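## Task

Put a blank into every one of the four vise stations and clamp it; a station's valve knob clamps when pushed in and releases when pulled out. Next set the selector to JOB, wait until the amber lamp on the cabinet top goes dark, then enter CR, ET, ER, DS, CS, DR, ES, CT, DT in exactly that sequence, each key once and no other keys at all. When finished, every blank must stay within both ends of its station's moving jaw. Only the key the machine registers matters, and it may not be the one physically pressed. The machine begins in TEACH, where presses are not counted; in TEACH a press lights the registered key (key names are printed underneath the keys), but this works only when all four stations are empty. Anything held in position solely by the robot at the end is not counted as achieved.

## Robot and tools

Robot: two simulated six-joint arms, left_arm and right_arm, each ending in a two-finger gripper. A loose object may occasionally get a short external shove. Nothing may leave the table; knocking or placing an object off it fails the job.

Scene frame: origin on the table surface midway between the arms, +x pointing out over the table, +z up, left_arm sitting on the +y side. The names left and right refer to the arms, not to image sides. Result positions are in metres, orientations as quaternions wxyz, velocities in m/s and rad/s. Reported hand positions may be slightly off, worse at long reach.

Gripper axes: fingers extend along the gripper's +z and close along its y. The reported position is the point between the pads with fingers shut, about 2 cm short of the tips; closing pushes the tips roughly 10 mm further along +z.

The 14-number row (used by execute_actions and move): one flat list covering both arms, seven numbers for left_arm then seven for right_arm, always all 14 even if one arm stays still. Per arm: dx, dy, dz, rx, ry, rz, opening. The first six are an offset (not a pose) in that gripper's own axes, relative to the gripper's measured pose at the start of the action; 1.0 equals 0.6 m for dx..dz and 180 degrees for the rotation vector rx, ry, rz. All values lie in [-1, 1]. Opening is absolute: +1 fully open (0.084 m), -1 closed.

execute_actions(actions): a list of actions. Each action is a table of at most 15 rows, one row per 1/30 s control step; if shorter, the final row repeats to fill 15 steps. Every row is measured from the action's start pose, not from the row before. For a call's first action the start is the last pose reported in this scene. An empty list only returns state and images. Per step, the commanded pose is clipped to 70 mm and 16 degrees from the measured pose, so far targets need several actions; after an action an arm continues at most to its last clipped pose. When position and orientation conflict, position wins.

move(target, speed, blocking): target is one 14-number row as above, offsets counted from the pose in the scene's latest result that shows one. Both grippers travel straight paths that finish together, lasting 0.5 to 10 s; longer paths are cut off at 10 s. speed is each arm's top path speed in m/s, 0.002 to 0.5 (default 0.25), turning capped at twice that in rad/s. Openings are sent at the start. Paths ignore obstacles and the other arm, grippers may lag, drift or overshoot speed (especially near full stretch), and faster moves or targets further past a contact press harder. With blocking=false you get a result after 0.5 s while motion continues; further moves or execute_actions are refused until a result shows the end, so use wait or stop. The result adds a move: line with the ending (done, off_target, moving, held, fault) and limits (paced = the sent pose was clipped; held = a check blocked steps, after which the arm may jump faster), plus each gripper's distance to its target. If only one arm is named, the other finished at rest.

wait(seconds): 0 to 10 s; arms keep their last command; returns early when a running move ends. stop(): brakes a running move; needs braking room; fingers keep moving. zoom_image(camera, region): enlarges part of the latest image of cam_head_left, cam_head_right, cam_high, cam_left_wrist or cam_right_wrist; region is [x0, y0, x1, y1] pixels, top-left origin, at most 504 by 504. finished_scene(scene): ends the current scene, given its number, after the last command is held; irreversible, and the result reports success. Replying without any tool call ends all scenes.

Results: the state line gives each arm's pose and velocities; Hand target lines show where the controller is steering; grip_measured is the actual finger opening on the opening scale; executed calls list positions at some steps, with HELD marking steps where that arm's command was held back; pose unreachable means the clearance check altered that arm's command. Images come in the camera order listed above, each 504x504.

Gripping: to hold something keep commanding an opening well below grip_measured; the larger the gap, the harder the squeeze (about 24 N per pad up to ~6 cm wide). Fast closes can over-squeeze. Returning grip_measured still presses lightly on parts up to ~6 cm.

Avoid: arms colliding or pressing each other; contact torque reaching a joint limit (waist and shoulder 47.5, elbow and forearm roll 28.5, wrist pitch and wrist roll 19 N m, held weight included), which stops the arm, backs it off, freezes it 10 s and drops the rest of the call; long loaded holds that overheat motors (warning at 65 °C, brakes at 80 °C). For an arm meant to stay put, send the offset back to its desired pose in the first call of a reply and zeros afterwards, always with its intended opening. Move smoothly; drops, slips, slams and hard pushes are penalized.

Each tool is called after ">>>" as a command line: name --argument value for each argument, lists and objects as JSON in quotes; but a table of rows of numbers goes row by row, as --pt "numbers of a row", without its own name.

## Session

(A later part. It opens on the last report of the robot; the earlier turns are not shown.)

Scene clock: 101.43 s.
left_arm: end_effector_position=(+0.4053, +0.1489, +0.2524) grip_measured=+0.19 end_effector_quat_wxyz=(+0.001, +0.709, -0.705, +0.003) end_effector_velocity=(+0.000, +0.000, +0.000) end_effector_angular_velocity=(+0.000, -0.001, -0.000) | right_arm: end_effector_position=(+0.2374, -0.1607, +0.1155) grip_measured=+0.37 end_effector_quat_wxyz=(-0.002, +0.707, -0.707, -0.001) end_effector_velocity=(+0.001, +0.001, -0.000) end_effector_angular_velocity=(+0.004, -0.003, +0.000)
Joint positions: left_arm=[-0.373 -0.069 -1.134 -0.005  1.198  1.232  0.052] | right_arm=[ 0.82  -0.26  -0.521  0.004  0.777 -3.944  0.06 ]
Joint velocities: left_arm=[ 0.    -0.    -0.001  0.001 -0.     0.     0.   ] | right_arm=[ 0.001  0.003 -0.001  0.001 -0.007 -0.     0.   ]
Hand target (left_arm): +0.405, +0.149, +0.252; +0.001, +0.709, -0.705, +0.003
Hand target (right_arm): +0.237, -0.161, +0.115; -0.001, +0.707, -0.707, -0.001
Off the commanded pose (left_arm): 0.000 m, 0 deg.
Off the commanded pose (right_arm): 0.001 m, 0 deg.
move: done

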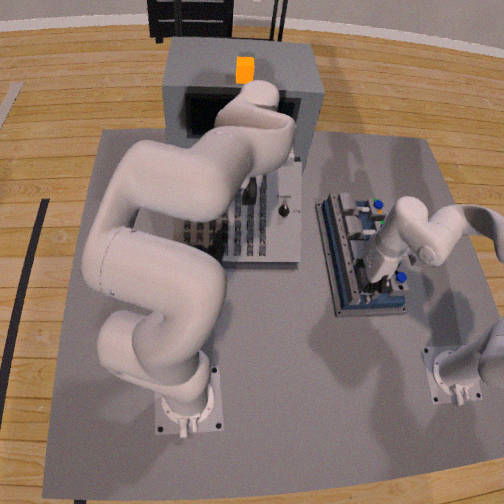

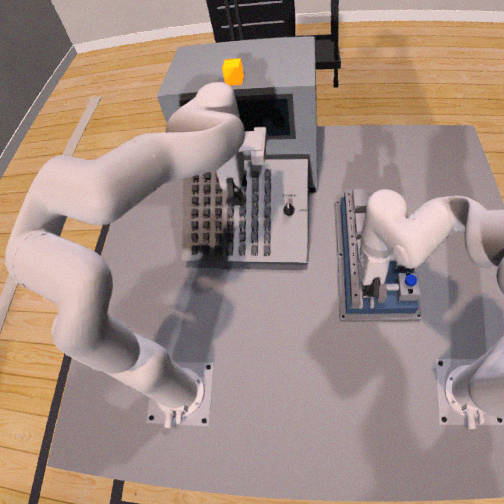

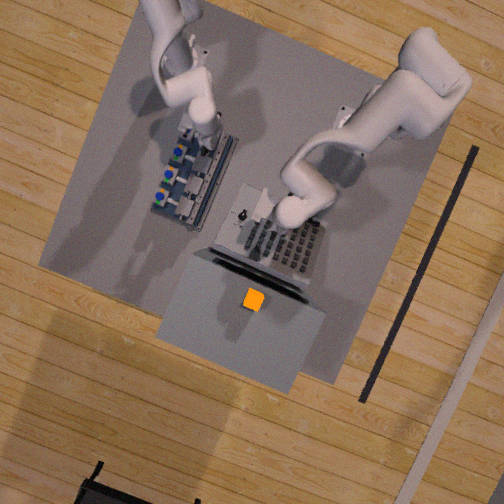

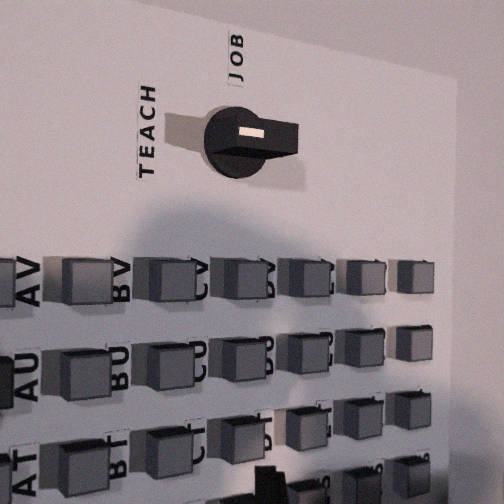

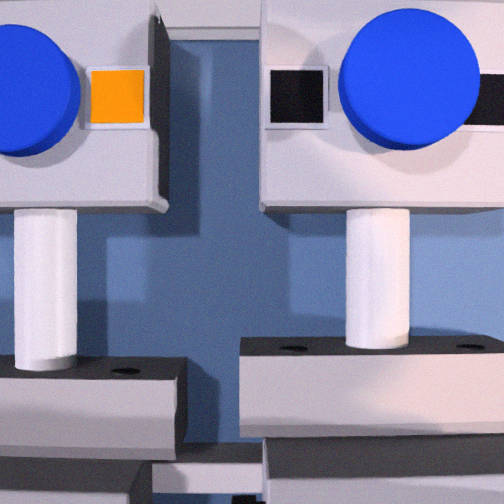

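>>> execute_actions --actions '[[[0,0,0,0,0,0,0,0,0,0.003,0,0,0,0.1],[0,0,0,0,0,0,0,0,0,0.003,0,0,0,0.1],[0,0,0,0,0,0,0,0,0,0.003,0,0,0,0.1],[0,0,0,0,0,0,0,0,0,0.003,0,0,0,0.6]]]'

>>> move --target '[0,0,0,0,0,-0.15,0,0,0,-0.08,0,0,0,0.6]' --speed 0.4

>>> move --target '[0,0,0,0,0,-0.2,0,0.172,-0.003,0.012,0,0,0,-1]' --speed 0.4

>>> move --target '[0,0,0,0,0,-0.15,0,0,0,0.057,0,0,0,-1]' --speed 0.4

>>> move --target '[-0.01,0.187,0.06,0,0.167,0,0,0.03,0,-0.12,0,0,0,-1]' --speed 0.3

Scene clock: 108.07 s.
left_arm: end_effector_position=(+0.4053, +0.1489, +0.2524) grip_measured=-0.01 end_effector_quat_wxyz=(+0.001, +0.709, -0.705, +0.003) end_effector_velocity=(+0.000, +0.000, +0.000) end_effector_angular_velocity=(+0.000, -0.000, +0.000) | right_arm: end_effector_position=(+0.2366, -0.1615, +0.1126) grip_measured=+0.59 end_effector_quat_wxyz=(+0.000, +0.707, -0.707, -0.001) end_effector_velocity=(+0.007, +0.006, +0.009) end_effector_angular_velocity=(+0.020, -0.022, +0.000)
Joint positions: left_arm=[-0.373 -0.069 -1.134 -0.005  1.198  1.232  0.044] | right_arm=[ 0.82  -0.254 -0.517  0.004  0.771 -3.944  0.069]
Joint velocities: left_arm=[ 0.    -0.    -0.     0.001  0.001 -0.    -0.   ] | right_arm=[-0.    -0.01  -0.015 -0.001 -0.005  0.     0.001]
Hand target (left_arm): +0.405, +0.149, +0.252; +0.001, +0.709, -0.705, +0.003
Hand target (right_arm): +0.237, -0.161, +0.114; -0.002, +0.707, -0.707, -0.001
Off the commanded pose (left_arm): 0.000 m, 0 deg.
Off the commanded pose (right_arm): 0.002 m, 0 deg.
Step readings (end_effector_position):
0: left_arm (+0.4053, +0.1489, +0.2524) | right_arm (+0.2370, -0.1611, +0.1147)
1: left_arm (+0.4053, +0.1489, +0.2524) | right_arm (+0.2371, -0.1610, +0.1147)
2: left_arm (+0.4053, +0.1489, +0.2524) | right_arm (+0.2371, -0.1610, +0.1146)
4: left_arm (+0.4053, +0.1489, +0.2524) | right_arm (+0.2371, -0.1610, +0.1141)
8: left_arm (+0.4053, +0.1489, +0.2524) | right_arm (+0.2336, -0.1643, +0.1089)
15: end_effector_position above

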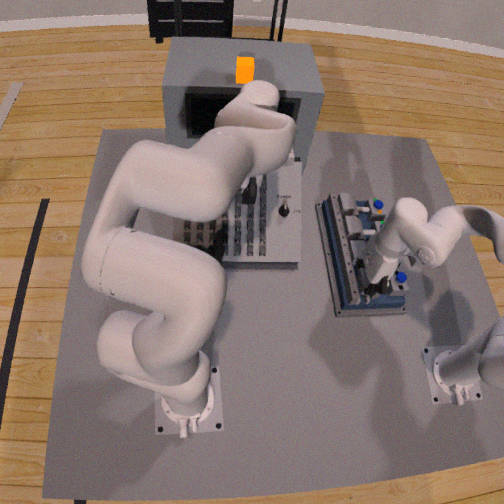

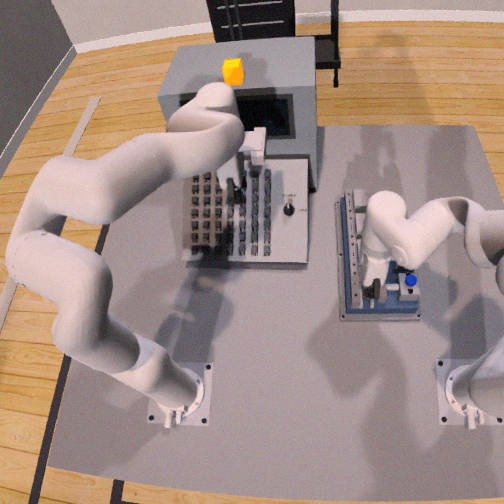

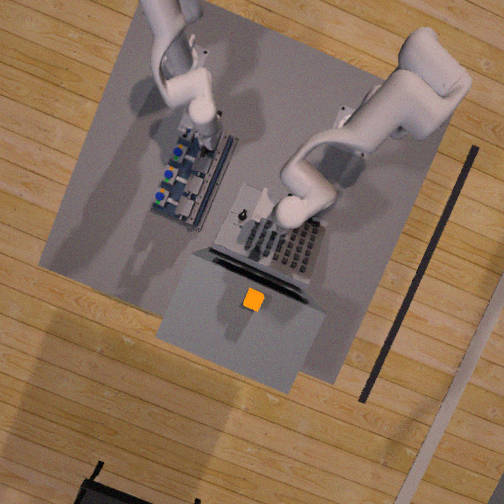

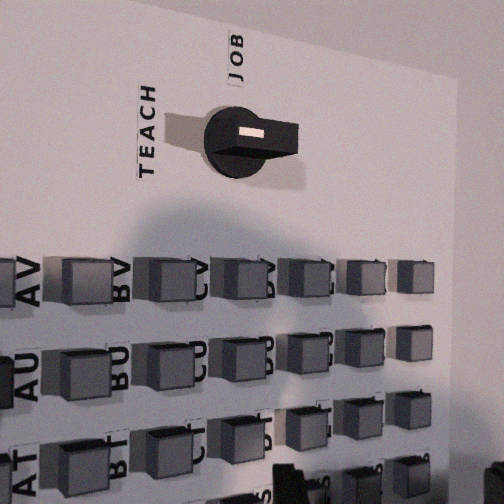

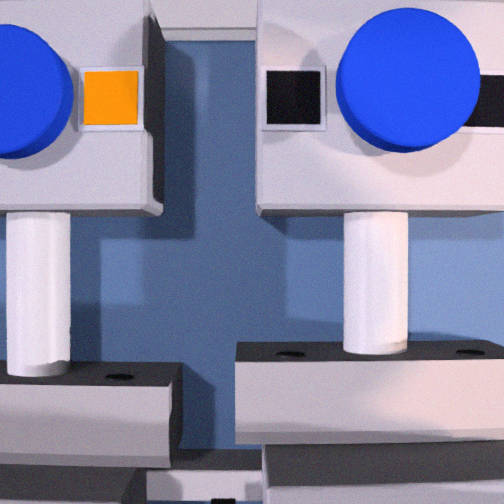

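Scene clock: 109.20 s.
left_arm: end_effector_position=(+0.4053, +0.1489, +0.2524) grip_measured=-0.01 end_effector_quat_wxyz=(+0.002, +0.854, -0.521, +0.003) end_effector_velocity=(-0.000, +0.000, +0.000) end_effector_angular_velocity=(+0.002, -0.001, +0.006) | right_arm: end_effector_position=(+0.2368, -0.1617, +0.1604) grip_measured=+0.59 end_effector_quat_wxyz=(+0.001, +0.707, -0.707, -0.001) end_effector_velocity=(+0.000, +0.001, +0.002) end_effector_angular_velocity=(+0.003, -0.002, -0.001)
Joint positions: left_arm=[-0.373 -0.069 -1.134 -0.005  1.198  0.761  0.044] | right_arm=[ 0.82  -0.349 -0.587  0.003  0.937 -3.944  0.069]
Joint velocities: left_arm=[-0.001 -0.001  0.001  0.002  0.    -0.008 -0.   ] | right_arm=[ 0.    -0.002 -0.003  0.002  0.002  0.001 -0.   ]
Hand target (left_arm): +0.405, +0.149, +0.252; +0.002, +0.854, -0.520, +0.003
Hand target (right_arm): +0.237, -0.162, +0.161; +0.000, +0.707, -0.707, -0.001
Off the commanded pose (left_arm): 0.000 m, 0 deg.
Off the commanded pose (right_arm): 0.000 m, 0 deg.
move: done

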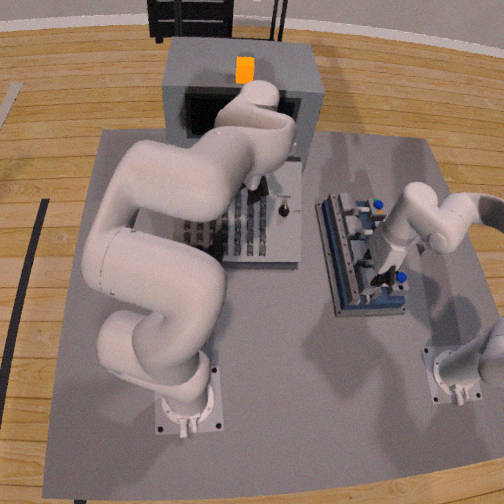

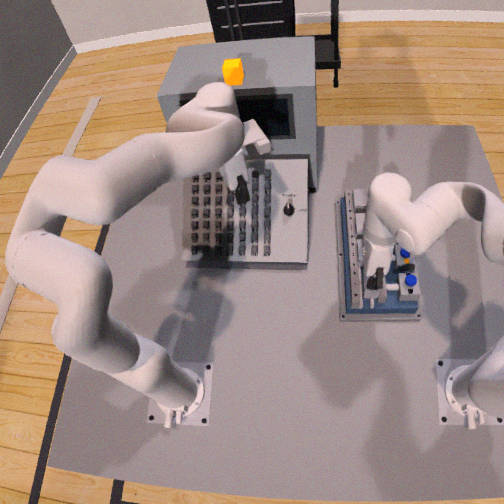

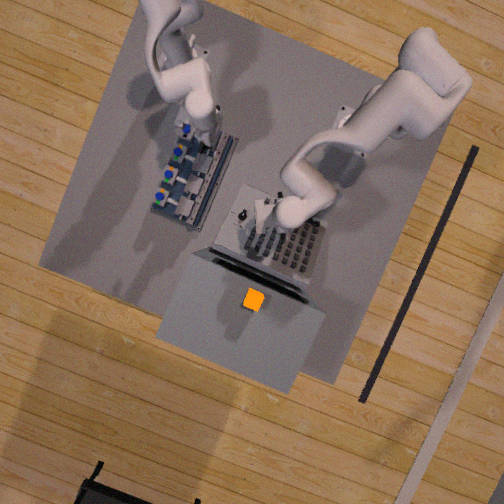

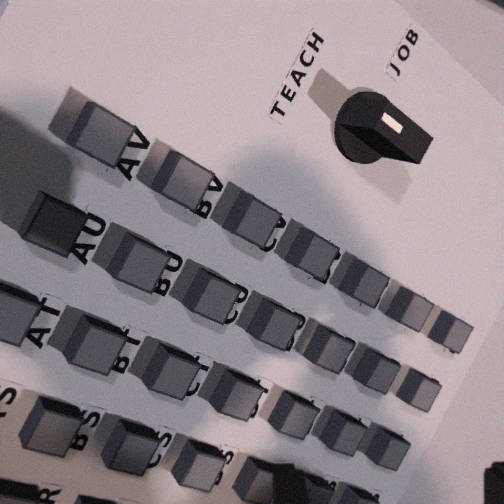

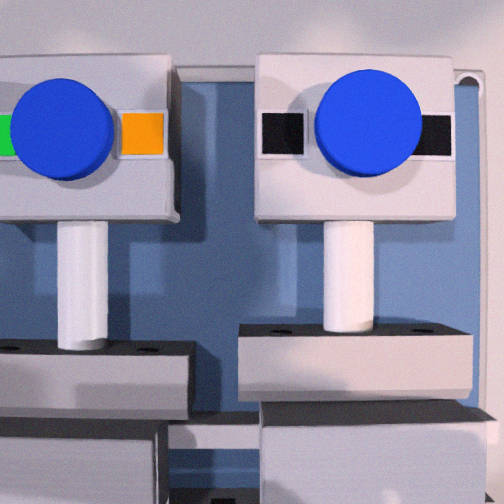

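Scene clock: 110.53 s.
left_arm: end_effector_position=(+0.4053, +0.1489, +0.2524) grip_measured=-0.01 end_effector_quat_wxyz=(+0.002, +0.973, -0.232, +0.002) end_effector_velocity=(+0.000, -0.000, +0.000) end_effector_angular_velocity=(+0.001, -0.001, +0.007) | right_arm: end_effector_position=(+0.2386, -0.2649, +0.1531) grip_measured=-1.00 end_effector_quat_wxyz=(+0.001, +0.707, -0.707, -0.001) end_effector_velocity=(+0.000, -0.001, +0.000) end_effector_angular_velocity=(+0.000, +0.000, -0.000)
Joint positions: left_arm=[-0.373 -0.069 -1.134 -0.005  1.198  0.134  0.044] | right_arm=[ 0.557 -0.585 -0.387  0.002  0.974 -4.205  0.   ]
Joint velocities: left_arm=[-0.001 -0.    -0.     0.001 -0.    -0.008 -0.   ] | right_arm=[-0.004 -0.002  0.001  0.001  0.001 -0.005  0.   ]
Hand target (left_arm): +0.405, +0.149, +0.252; +0.002, +0.973, -0.231, +0.002
Hand target (right_arm): +0.239, -0.265, +0.153; +0.001, +0.707, -0.707, -0.001
Off the commanded pose (left_arm): 0.000 m, 0 deg.
Off the commanded pose (right_arm): 0.000 m, 0 deg.
move: done

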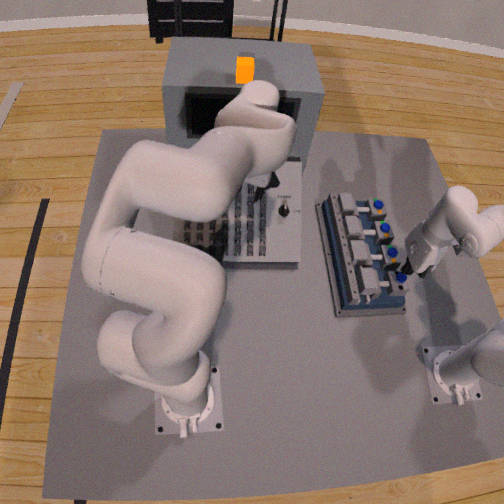

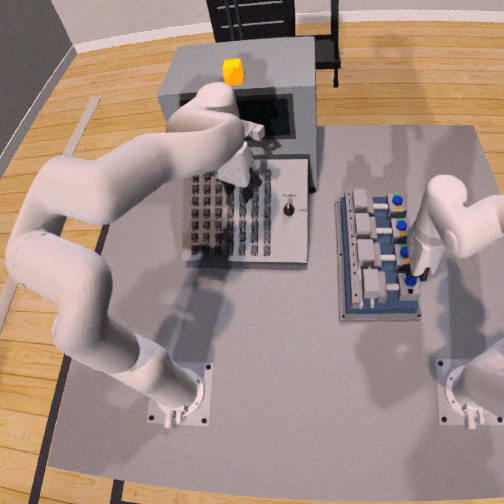

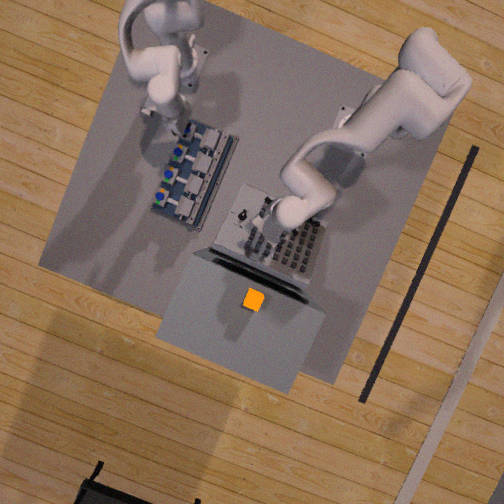

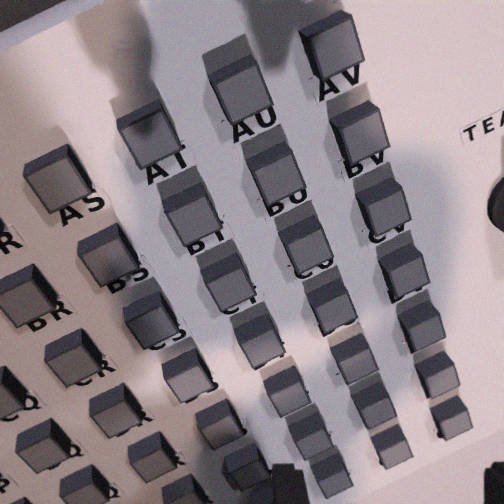

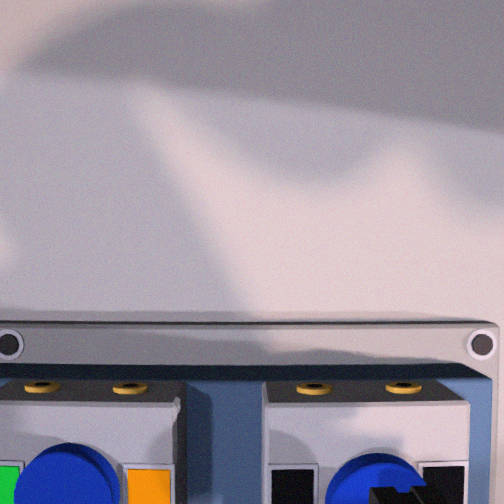

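Scene clock: 111.67 s.
left_arm: end_effector_position=(+0.4053, +0.1489, +0.2524) grip_measured=-0.01 end_effector_quat_wxyz=(+0.003, +1.000, +0.001, +0.002) end_effector_velocity=(+0.000, +0.000, +0.000) end_effector_angular_velocity=(+0.001, -0.002, +0.007) | right_arm: end_effector_position=(+0.2387, -0.2647, +0.1193) grip_measured=-1.00 end_effector_quat_wxyz=(+0.000, +0.707, -0.707, -0.001) end_effector_velocity=(-0.000, -0.000, -0.001) end_effector_angular_velocity=(-0.001, +0.000, +0.001)
Joint positions: left_arm=[-0.372 -0.069 -1.134 -0.005  1.198 -0.337  0.044] | right_arm=[ 0.558 -0.513 -0.329  0.002  0.843 -4.205  0.   ]
Joint velocities: left_arm=[-0.    -0.001  0.     0.002 -0.001 -0.008  0.   ] | right_arm=[ 0.     0.     0.003 -0.001 -0.003 -0.     0.   ]
Hand target (left_arm): +0.405, +0.149, +0.252; +0.003, +1.000, +0.002, +0.002
Hand target (right_arm): +0.238, -0.265, +0.119; +0.001, +0.707, -0.707, -0.001
Off the commanded pose (left_arm): 0.000 m, 0 deg.
Off the commanded pose (right_arm): 0.000 m, 0 deg.
move: done

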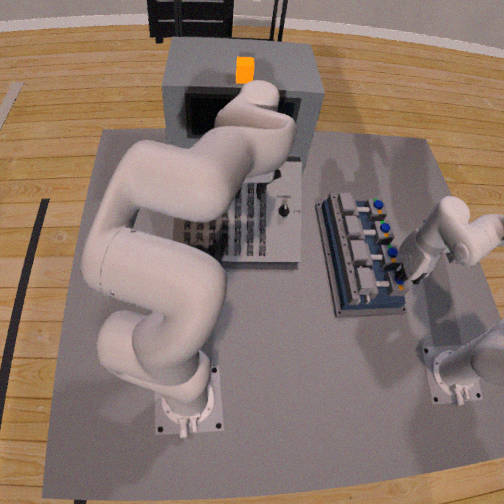

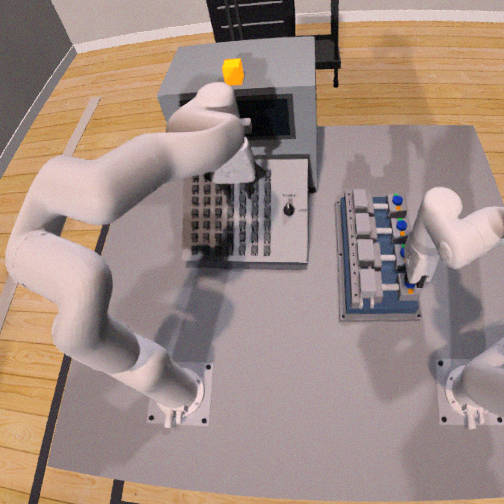

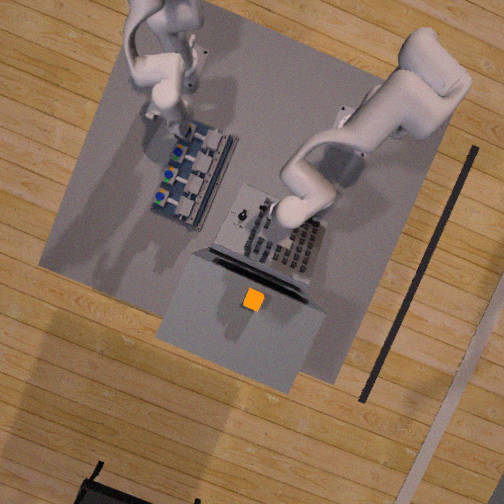

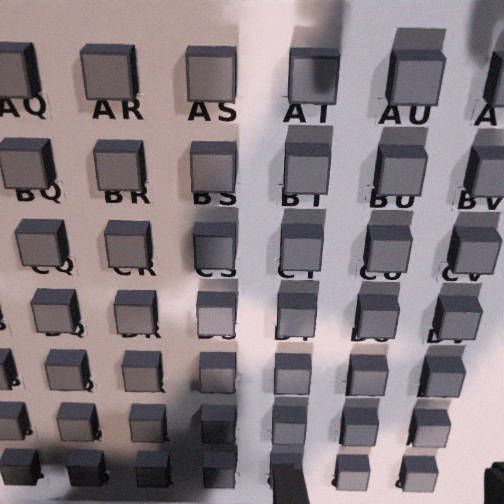

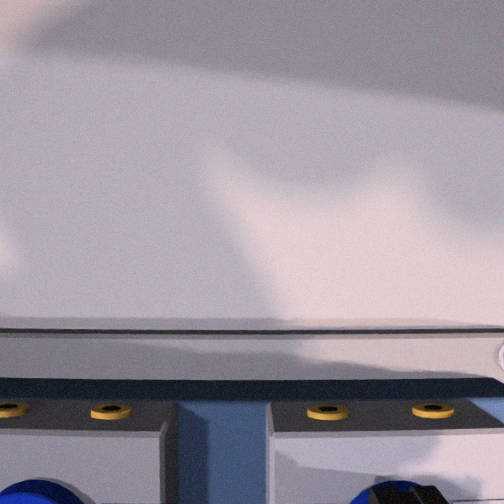

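Scene clock: 113.17 s.
left_arm: end_effector_position=(+0.3996, +0.0368, +0.2169) grip_measured=-0.01 end_effector_quat_wxyz=(+0.003, +0.966, +0.002, +0.260) end_effector_velocity=(-0.000, -0.000, -0.001) end_effector_angular_velocity=(+0.004, -0.005, +0.003) | right_arm: end_effector_position=(+0.2391, -0.2829, +0.1912) grip_measured=-1.00 end_effector_quat_wxyz=(+0.000, +0.707, -0.707, -0.001) end_effector_velocity=(+0.000, -0.000, +0.001) end_effector_angular_velocity=(-0.001, -0.002, +0.002)
Joint positions: left_arm=[-0.668 -0.147 -0.788  0.573  0.571 -1.067  0.044] | right_arm=[ 0.501 -0.674 -0.444  0.001  1.12  -4.261  0.   ]
Joint velocities: left_arm=[-0.003  0.001  0.001  0.016  0.001 -0.017 -0.   ] | right_arm=[ 0.001 -0.001 -0.001 -0.002  0.001 -0.     0.   ]
Hand target (left_arm): +0.400, +0.037, +0.217; +0.003, +0.966, +0.002, +0.260
Hand target (right_arm): +0.239, -0.283, +0.191; +0.000, +0.707, -0.707, -0.001
Off the commanded pose (left_arm): 0.000 m, 0 deg.
Off the commanded pose (right_arm): 0.000 m, 0 deg.
move: done

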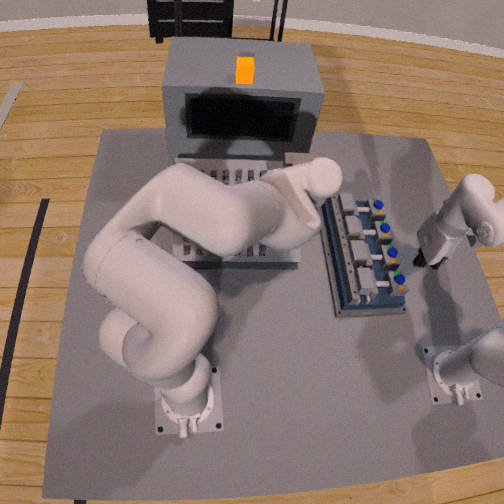

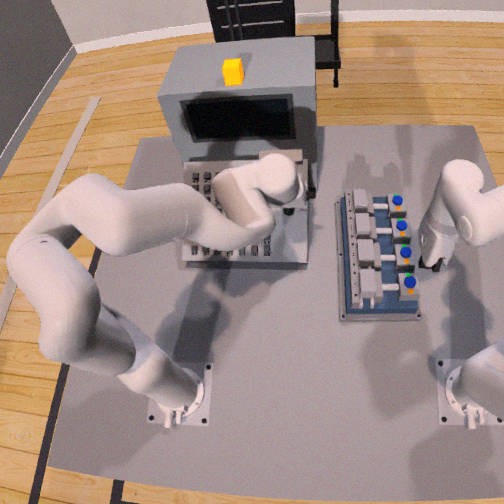

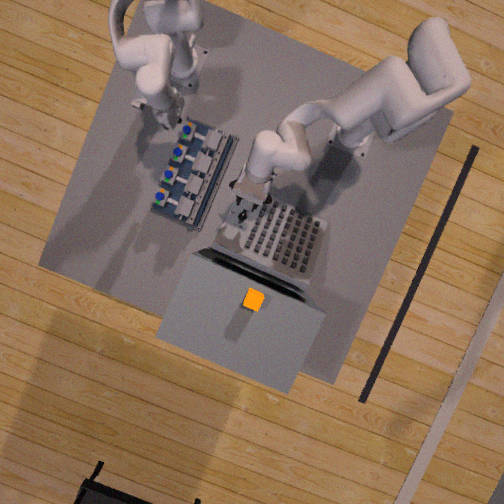

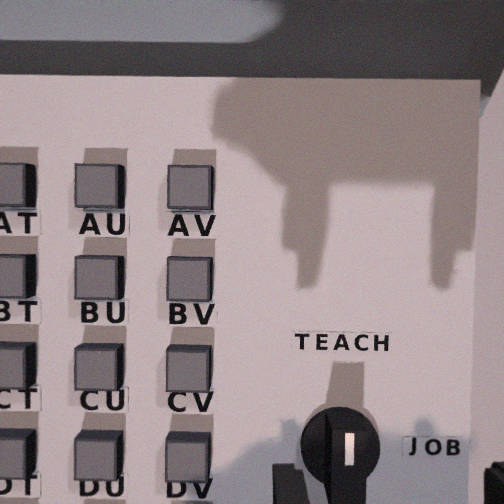

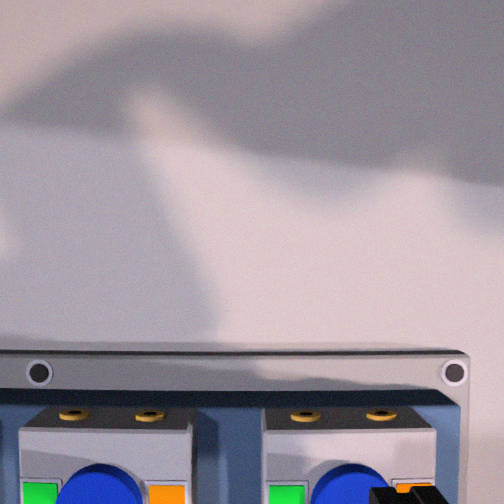

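>>> move --target '[-0.008,0,0.115,0,0,0,-0.3,0,0,0,0,0,0,-1]' --speed 0.12

>>> move --target '[0,0,0,0,0,0.52,-0.62,0,0,0,0,0,0,-1]' --speed 0.5

>>> move --target '[0,0,-0.1,0,0,-0.02,-0.3,0,0,0,0,0,0,-1]'

Scene clock: 115.70 s.
left_arm: end_effector_position=(+0.4302, +0.0365, +0.1555) grip_measured=-0.32 end_effector_quat_wxyz=(+0.003, +0.965, +0.002, +0.260) end_effector_velocity=(-0.000, +0.000, -0.002) end_effector_angular_velocity=(+0.001, +0.002, +0.002) | right_arm: end_effector_position=(+0.2391, -0.2829, +0.1912) grip_measured=-1.00 end_effector_quat_wxyz=(+0.000, +0.707, -0.707, -0.001) end_effector_velocity=(-0.000, +0.000, -0.000) end_effector_angular_velocity=(-0.000, +0.001, -0.000)
Joint positions: left_arm=[-0.599  0.048 -0.822  0.725  0.41  -1.186  0.03 ] | right_arm=[ 0.501 -0.674 -0.444  0.001  1.12  -4.261  0.   ]
Joint velocities: left_arm=[ 0.001  0.005  0.     0.005 -0.002 -0.005  0.   ] | right_arm=[ 0.     0.002  0.     0.    -0.     0.     0.   ]
Hand target (left_arm): +0.430, +0.037, +0.155; +0.003, +0.966, +0.002, +0.260
Hand target (right_arm): +0.239, -0.283, +0.191; +0.000, +0.707, -0.707, -0.001
Off the commanded pose (left_arm): 0.001 m, 0 deg.
Off the commanded pose (right_arm): 0.000 m, 0 deg.
move: done

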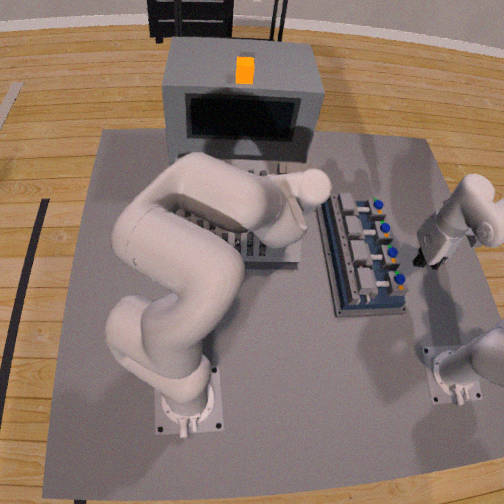

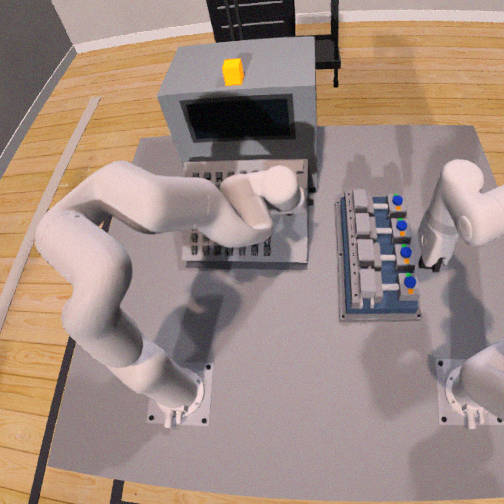

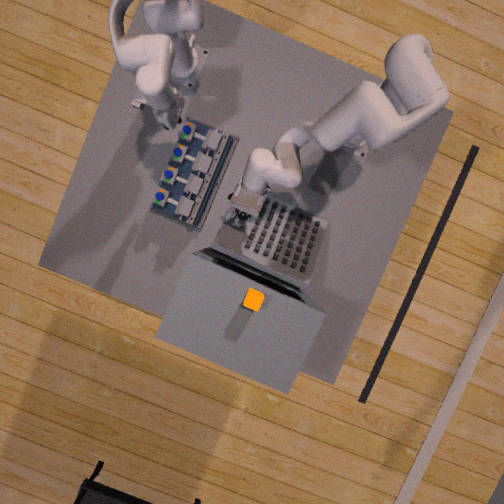

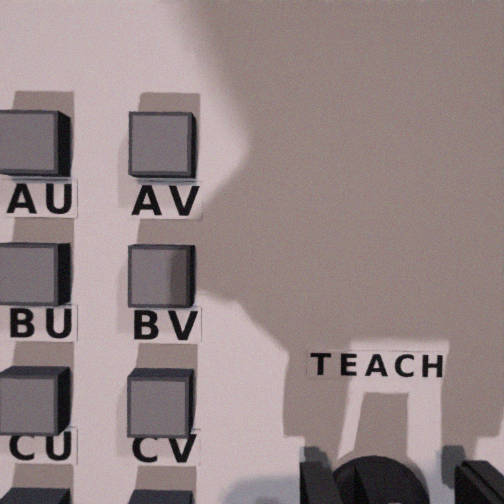

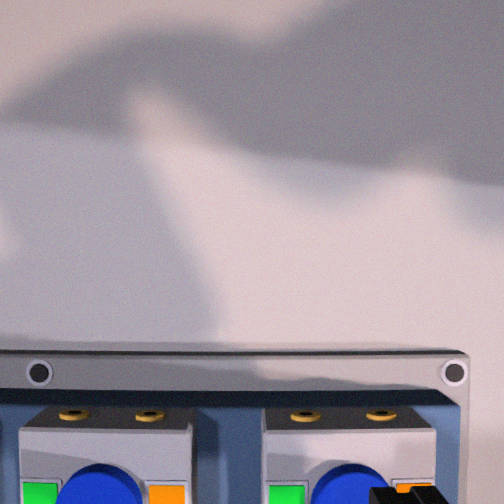

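Scene clock: 118.00 s.
left_arm: end_effector_position=(+0.4292, +0.0371, +0.1537) grip_measured=-0.63 end_effector_quat_wxyz=(+0.188, -0.663, +0.702, -0.179) end_effector_velocity=(-0.000, -0.000, +0.000) end_effector_angular_velocity=(+0.001, +0.006, -0.008) | right_arm: end_effector_position=(+0.2391, -0.2829, +0.1912) grip_measured=-1.00 end_effector_quat_wxyz=(+0.000, +0.707, -0.707, -0.001) end_effector_velocity=(+0.000, +0.000, +0.001) end_effector_angular_velocity=(+0.002, -0.002, +0.000)
Joint positions: left_arm=[-0.599  0.049 -0.82   0.726  0.41   0.445  0.016] | right_arm=[ 0.501 -0.674 -0.444  0.001  1.12  -4.261  0.   ]
Joint velocities: left_arm=[ 0.001 -0.001  0.    -0.018 -0.001  0.024 -0.   ] | right_arm=[ 0.    -0.001 -0.001  0.001 -0.    -0.     0.   ]
Hand target (left_arm): +0.430, +0.036, +0.155; -0.188, +0.663, -0.702, +0.181
Hand target (right_arm): +0.239, -0.283, +0.191; +0.000, +0.707, -0.707, -0.001
Off the commanded pose (left_arm): 0.002 m, 0 deg.
Off the commanded pose (right_arm): 0.000 m, 0 deg.
move: done

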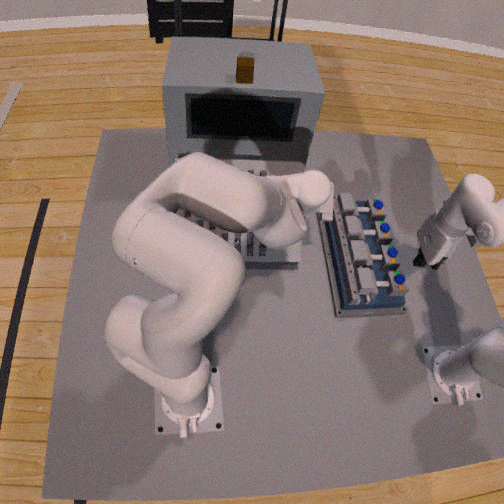

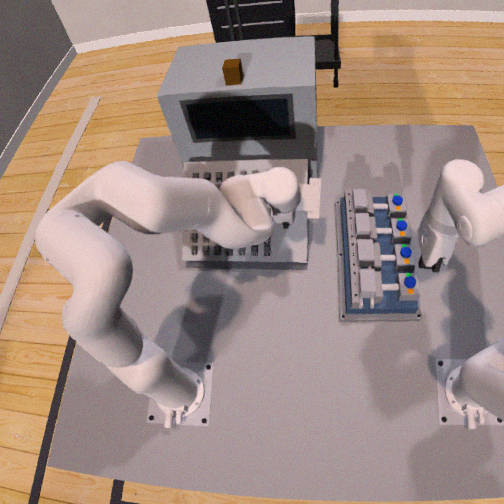

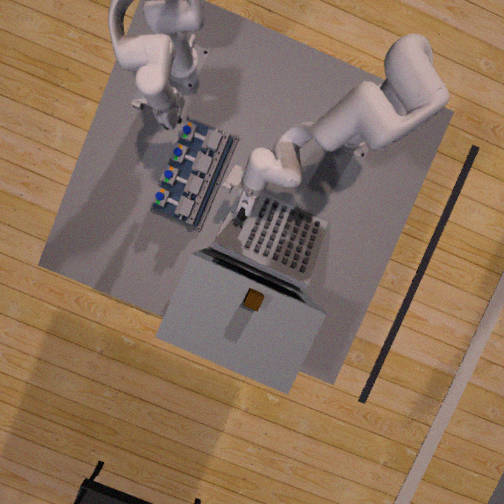

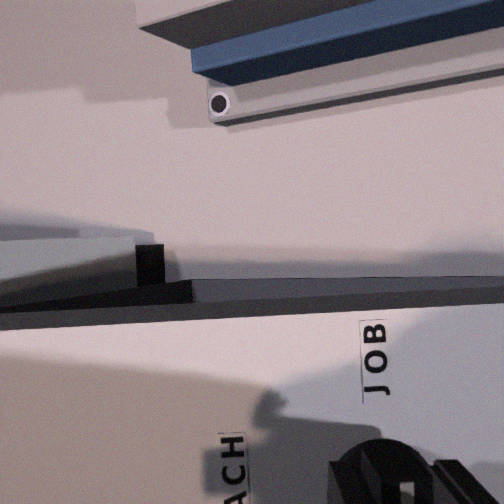

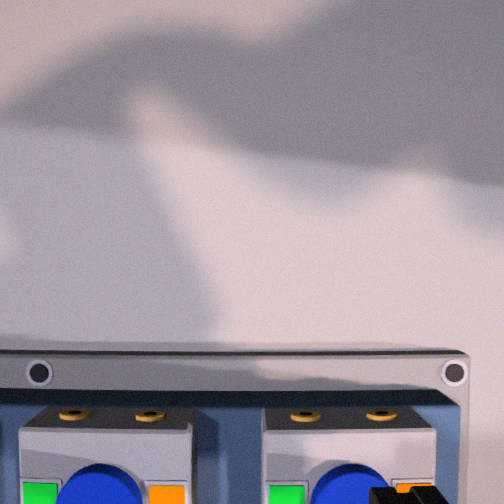

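Scene clock: 118.87 s.
left_arm: end_effector_position=(+0.3992, +0.0373, +0.2051) grip_measured=-0.32 end_effector_quat_wxyz=(-0.182, +0.685, -0.681, +0.184) end_effector_velocity=(-0.000, -0.001, +0.003) end_effector_angular_velocity=(-0.003, -0.001, +0.000) | right_arm: end_effector_position=(+0.2391, -0.2829, +0.1912) grip_measured=-1.00 end_effector_quat_wxyz=(+0.000, +0.707, -0.707, -0.001) end_effector_velocity=(-0.000, -0.000, -0.000) end_effector_angular_velocity=(-0.000, +0.001, -0.001)
Joint positions: left_arm=[-0.664 -0.129 -0.775  0.597  0.546  0.479  0.03 ] | right_arm=[ 0.501 -0.674 -0.444  0.001  1.12  -4.261  0.   ]
Joint velocities: left_arm=[-0.002 -0.004 -0.002 -0.004  0.003  0.002 -0.   ] | right_arm=[-0.     0.     0.001  0.     0.     0.     0.   ]
Hand target (left_arm): +0.399, +0.037, +0.206; -0.182, +0.685, -0.681, +0.185
Hand target (right_arm): +0.239, -0.283, +0.191; +0.000, +0.707, -0.707, -0.001
Off the commanded pose (left_arm): 0.001 m, 0 deg.
Off the commanded pose (right_arm): 0.000 m, 0 deg.
move: done

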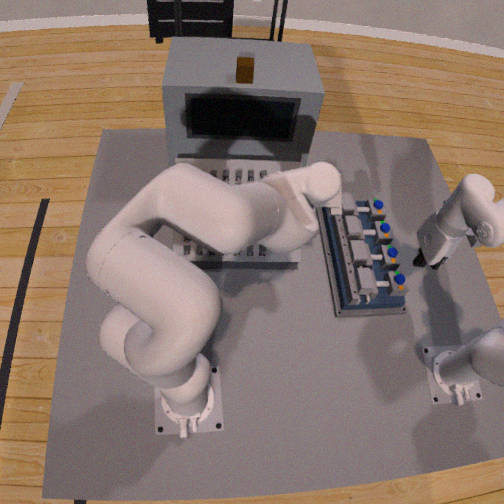

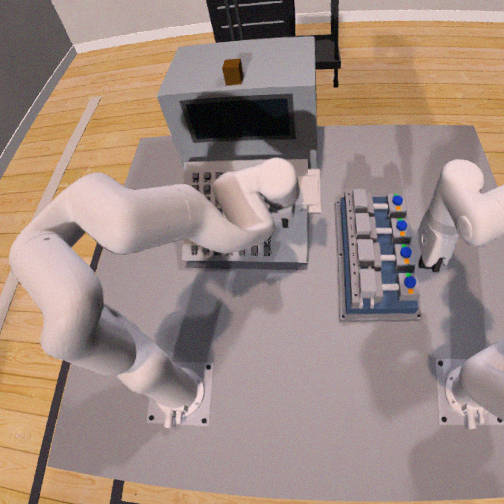

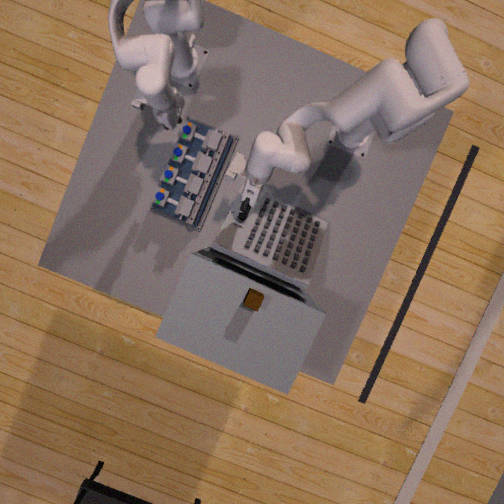

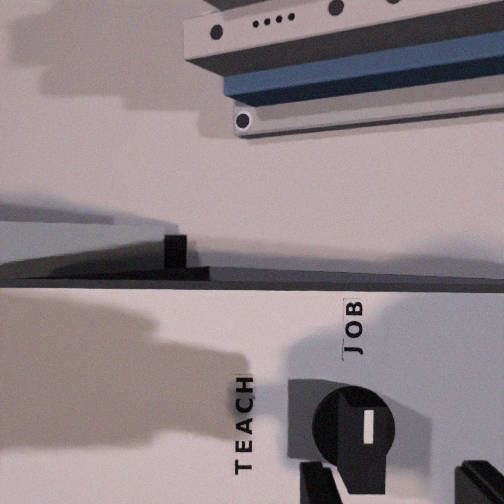

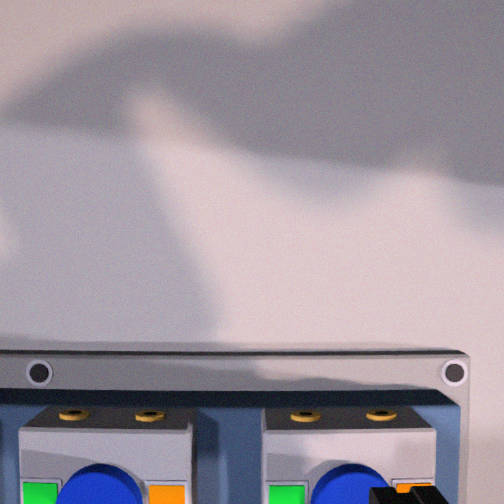

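>>> move --target '[-0.385,-0.041,0.072,-0.167,0,0,-1,0,0,0,0,0,0,-1]' --speed 0.35

Scene clock: 121.33 s.
left_arm: end_effector_position=(+0.4415, +0.2678, +0.1797) grip_measured=-1.00 end_effector_quat_wxyz=(+0.001, +0.708, -0.706, +0.002) end_effector_velocity=(+0.001, +0.002, -0.001) end_effector_angular_velocity=(-0.000, +0.008, +0.001) | right_arm: end_effector_position=(+0.2391, -0.2829, +0.1912) grip_measured=-1.00 end_effector_quat_wxyz=(+0.000, +0.707, -0.707, -0.001) end_effector_velocity=(+0.000, +0.000, +0.000) end_effector_angular_velocity=(-0.000, -0.001, +0.001)
Joint positions: left_arm=[-0.106  0.034 -1.038 -0.004  1.002  1.5    0.   ] | right_arm=[ 0.501 -0.674 -0.444  0.001  1.12  -4.261  0.   ]
Joint velocities: left_arm=[ 0.005  0.009 -0.011 -0.001  0.01   0.004  0.   ] | right_arm=[ 0.     0.    -0.001 -0.001 -0.    -0.     0.   ]
Hand target (left_arm): +0.442, +0.268, +0.180; +0.001, +0.709, -0.706, +0.001
Hand target (right_arm): +0.239, -0.283, +0.191; +0.000, +0.707, -0.707, -0.001
Off the commanded pose (left_arm): 0.001 m, 0 deg.
Off the commanded pose (right_arm): 0.000 m, 0 deg.
move: done

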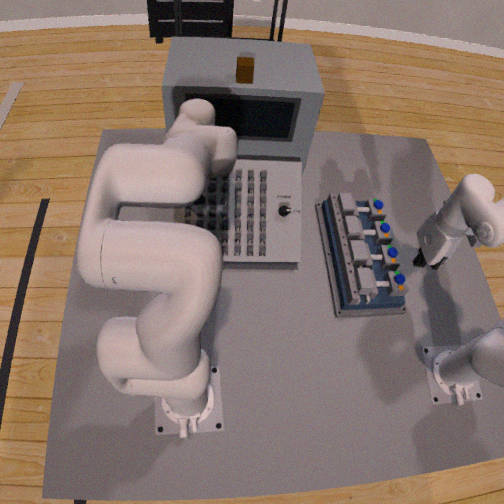

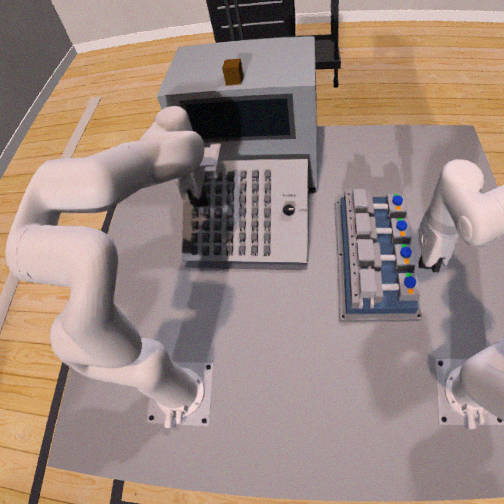

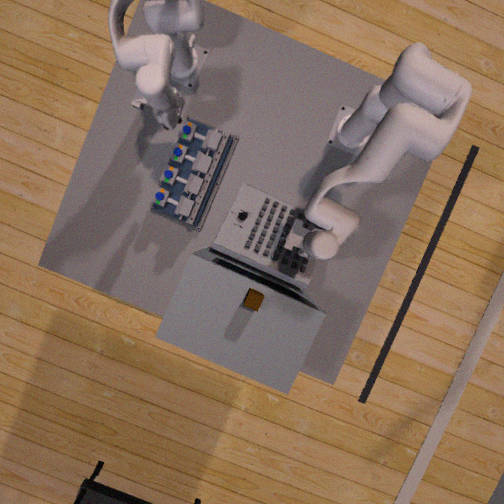

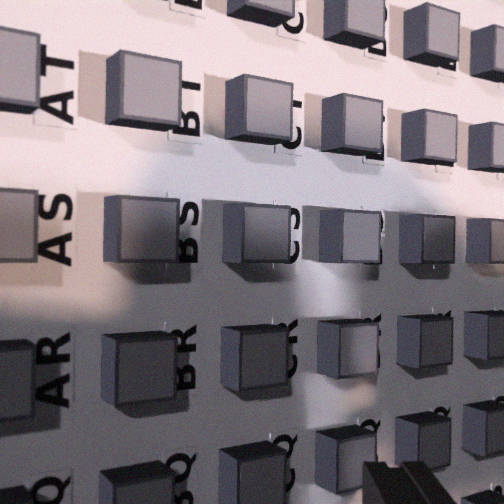

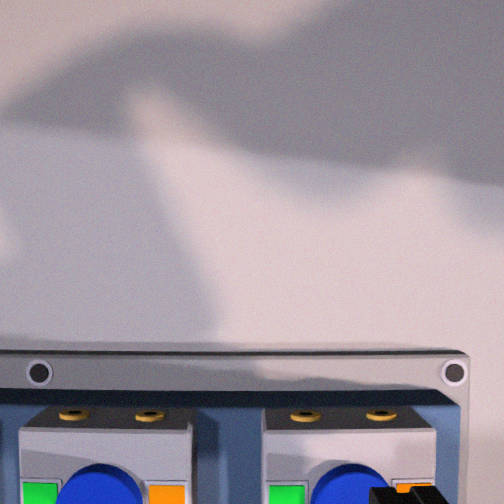

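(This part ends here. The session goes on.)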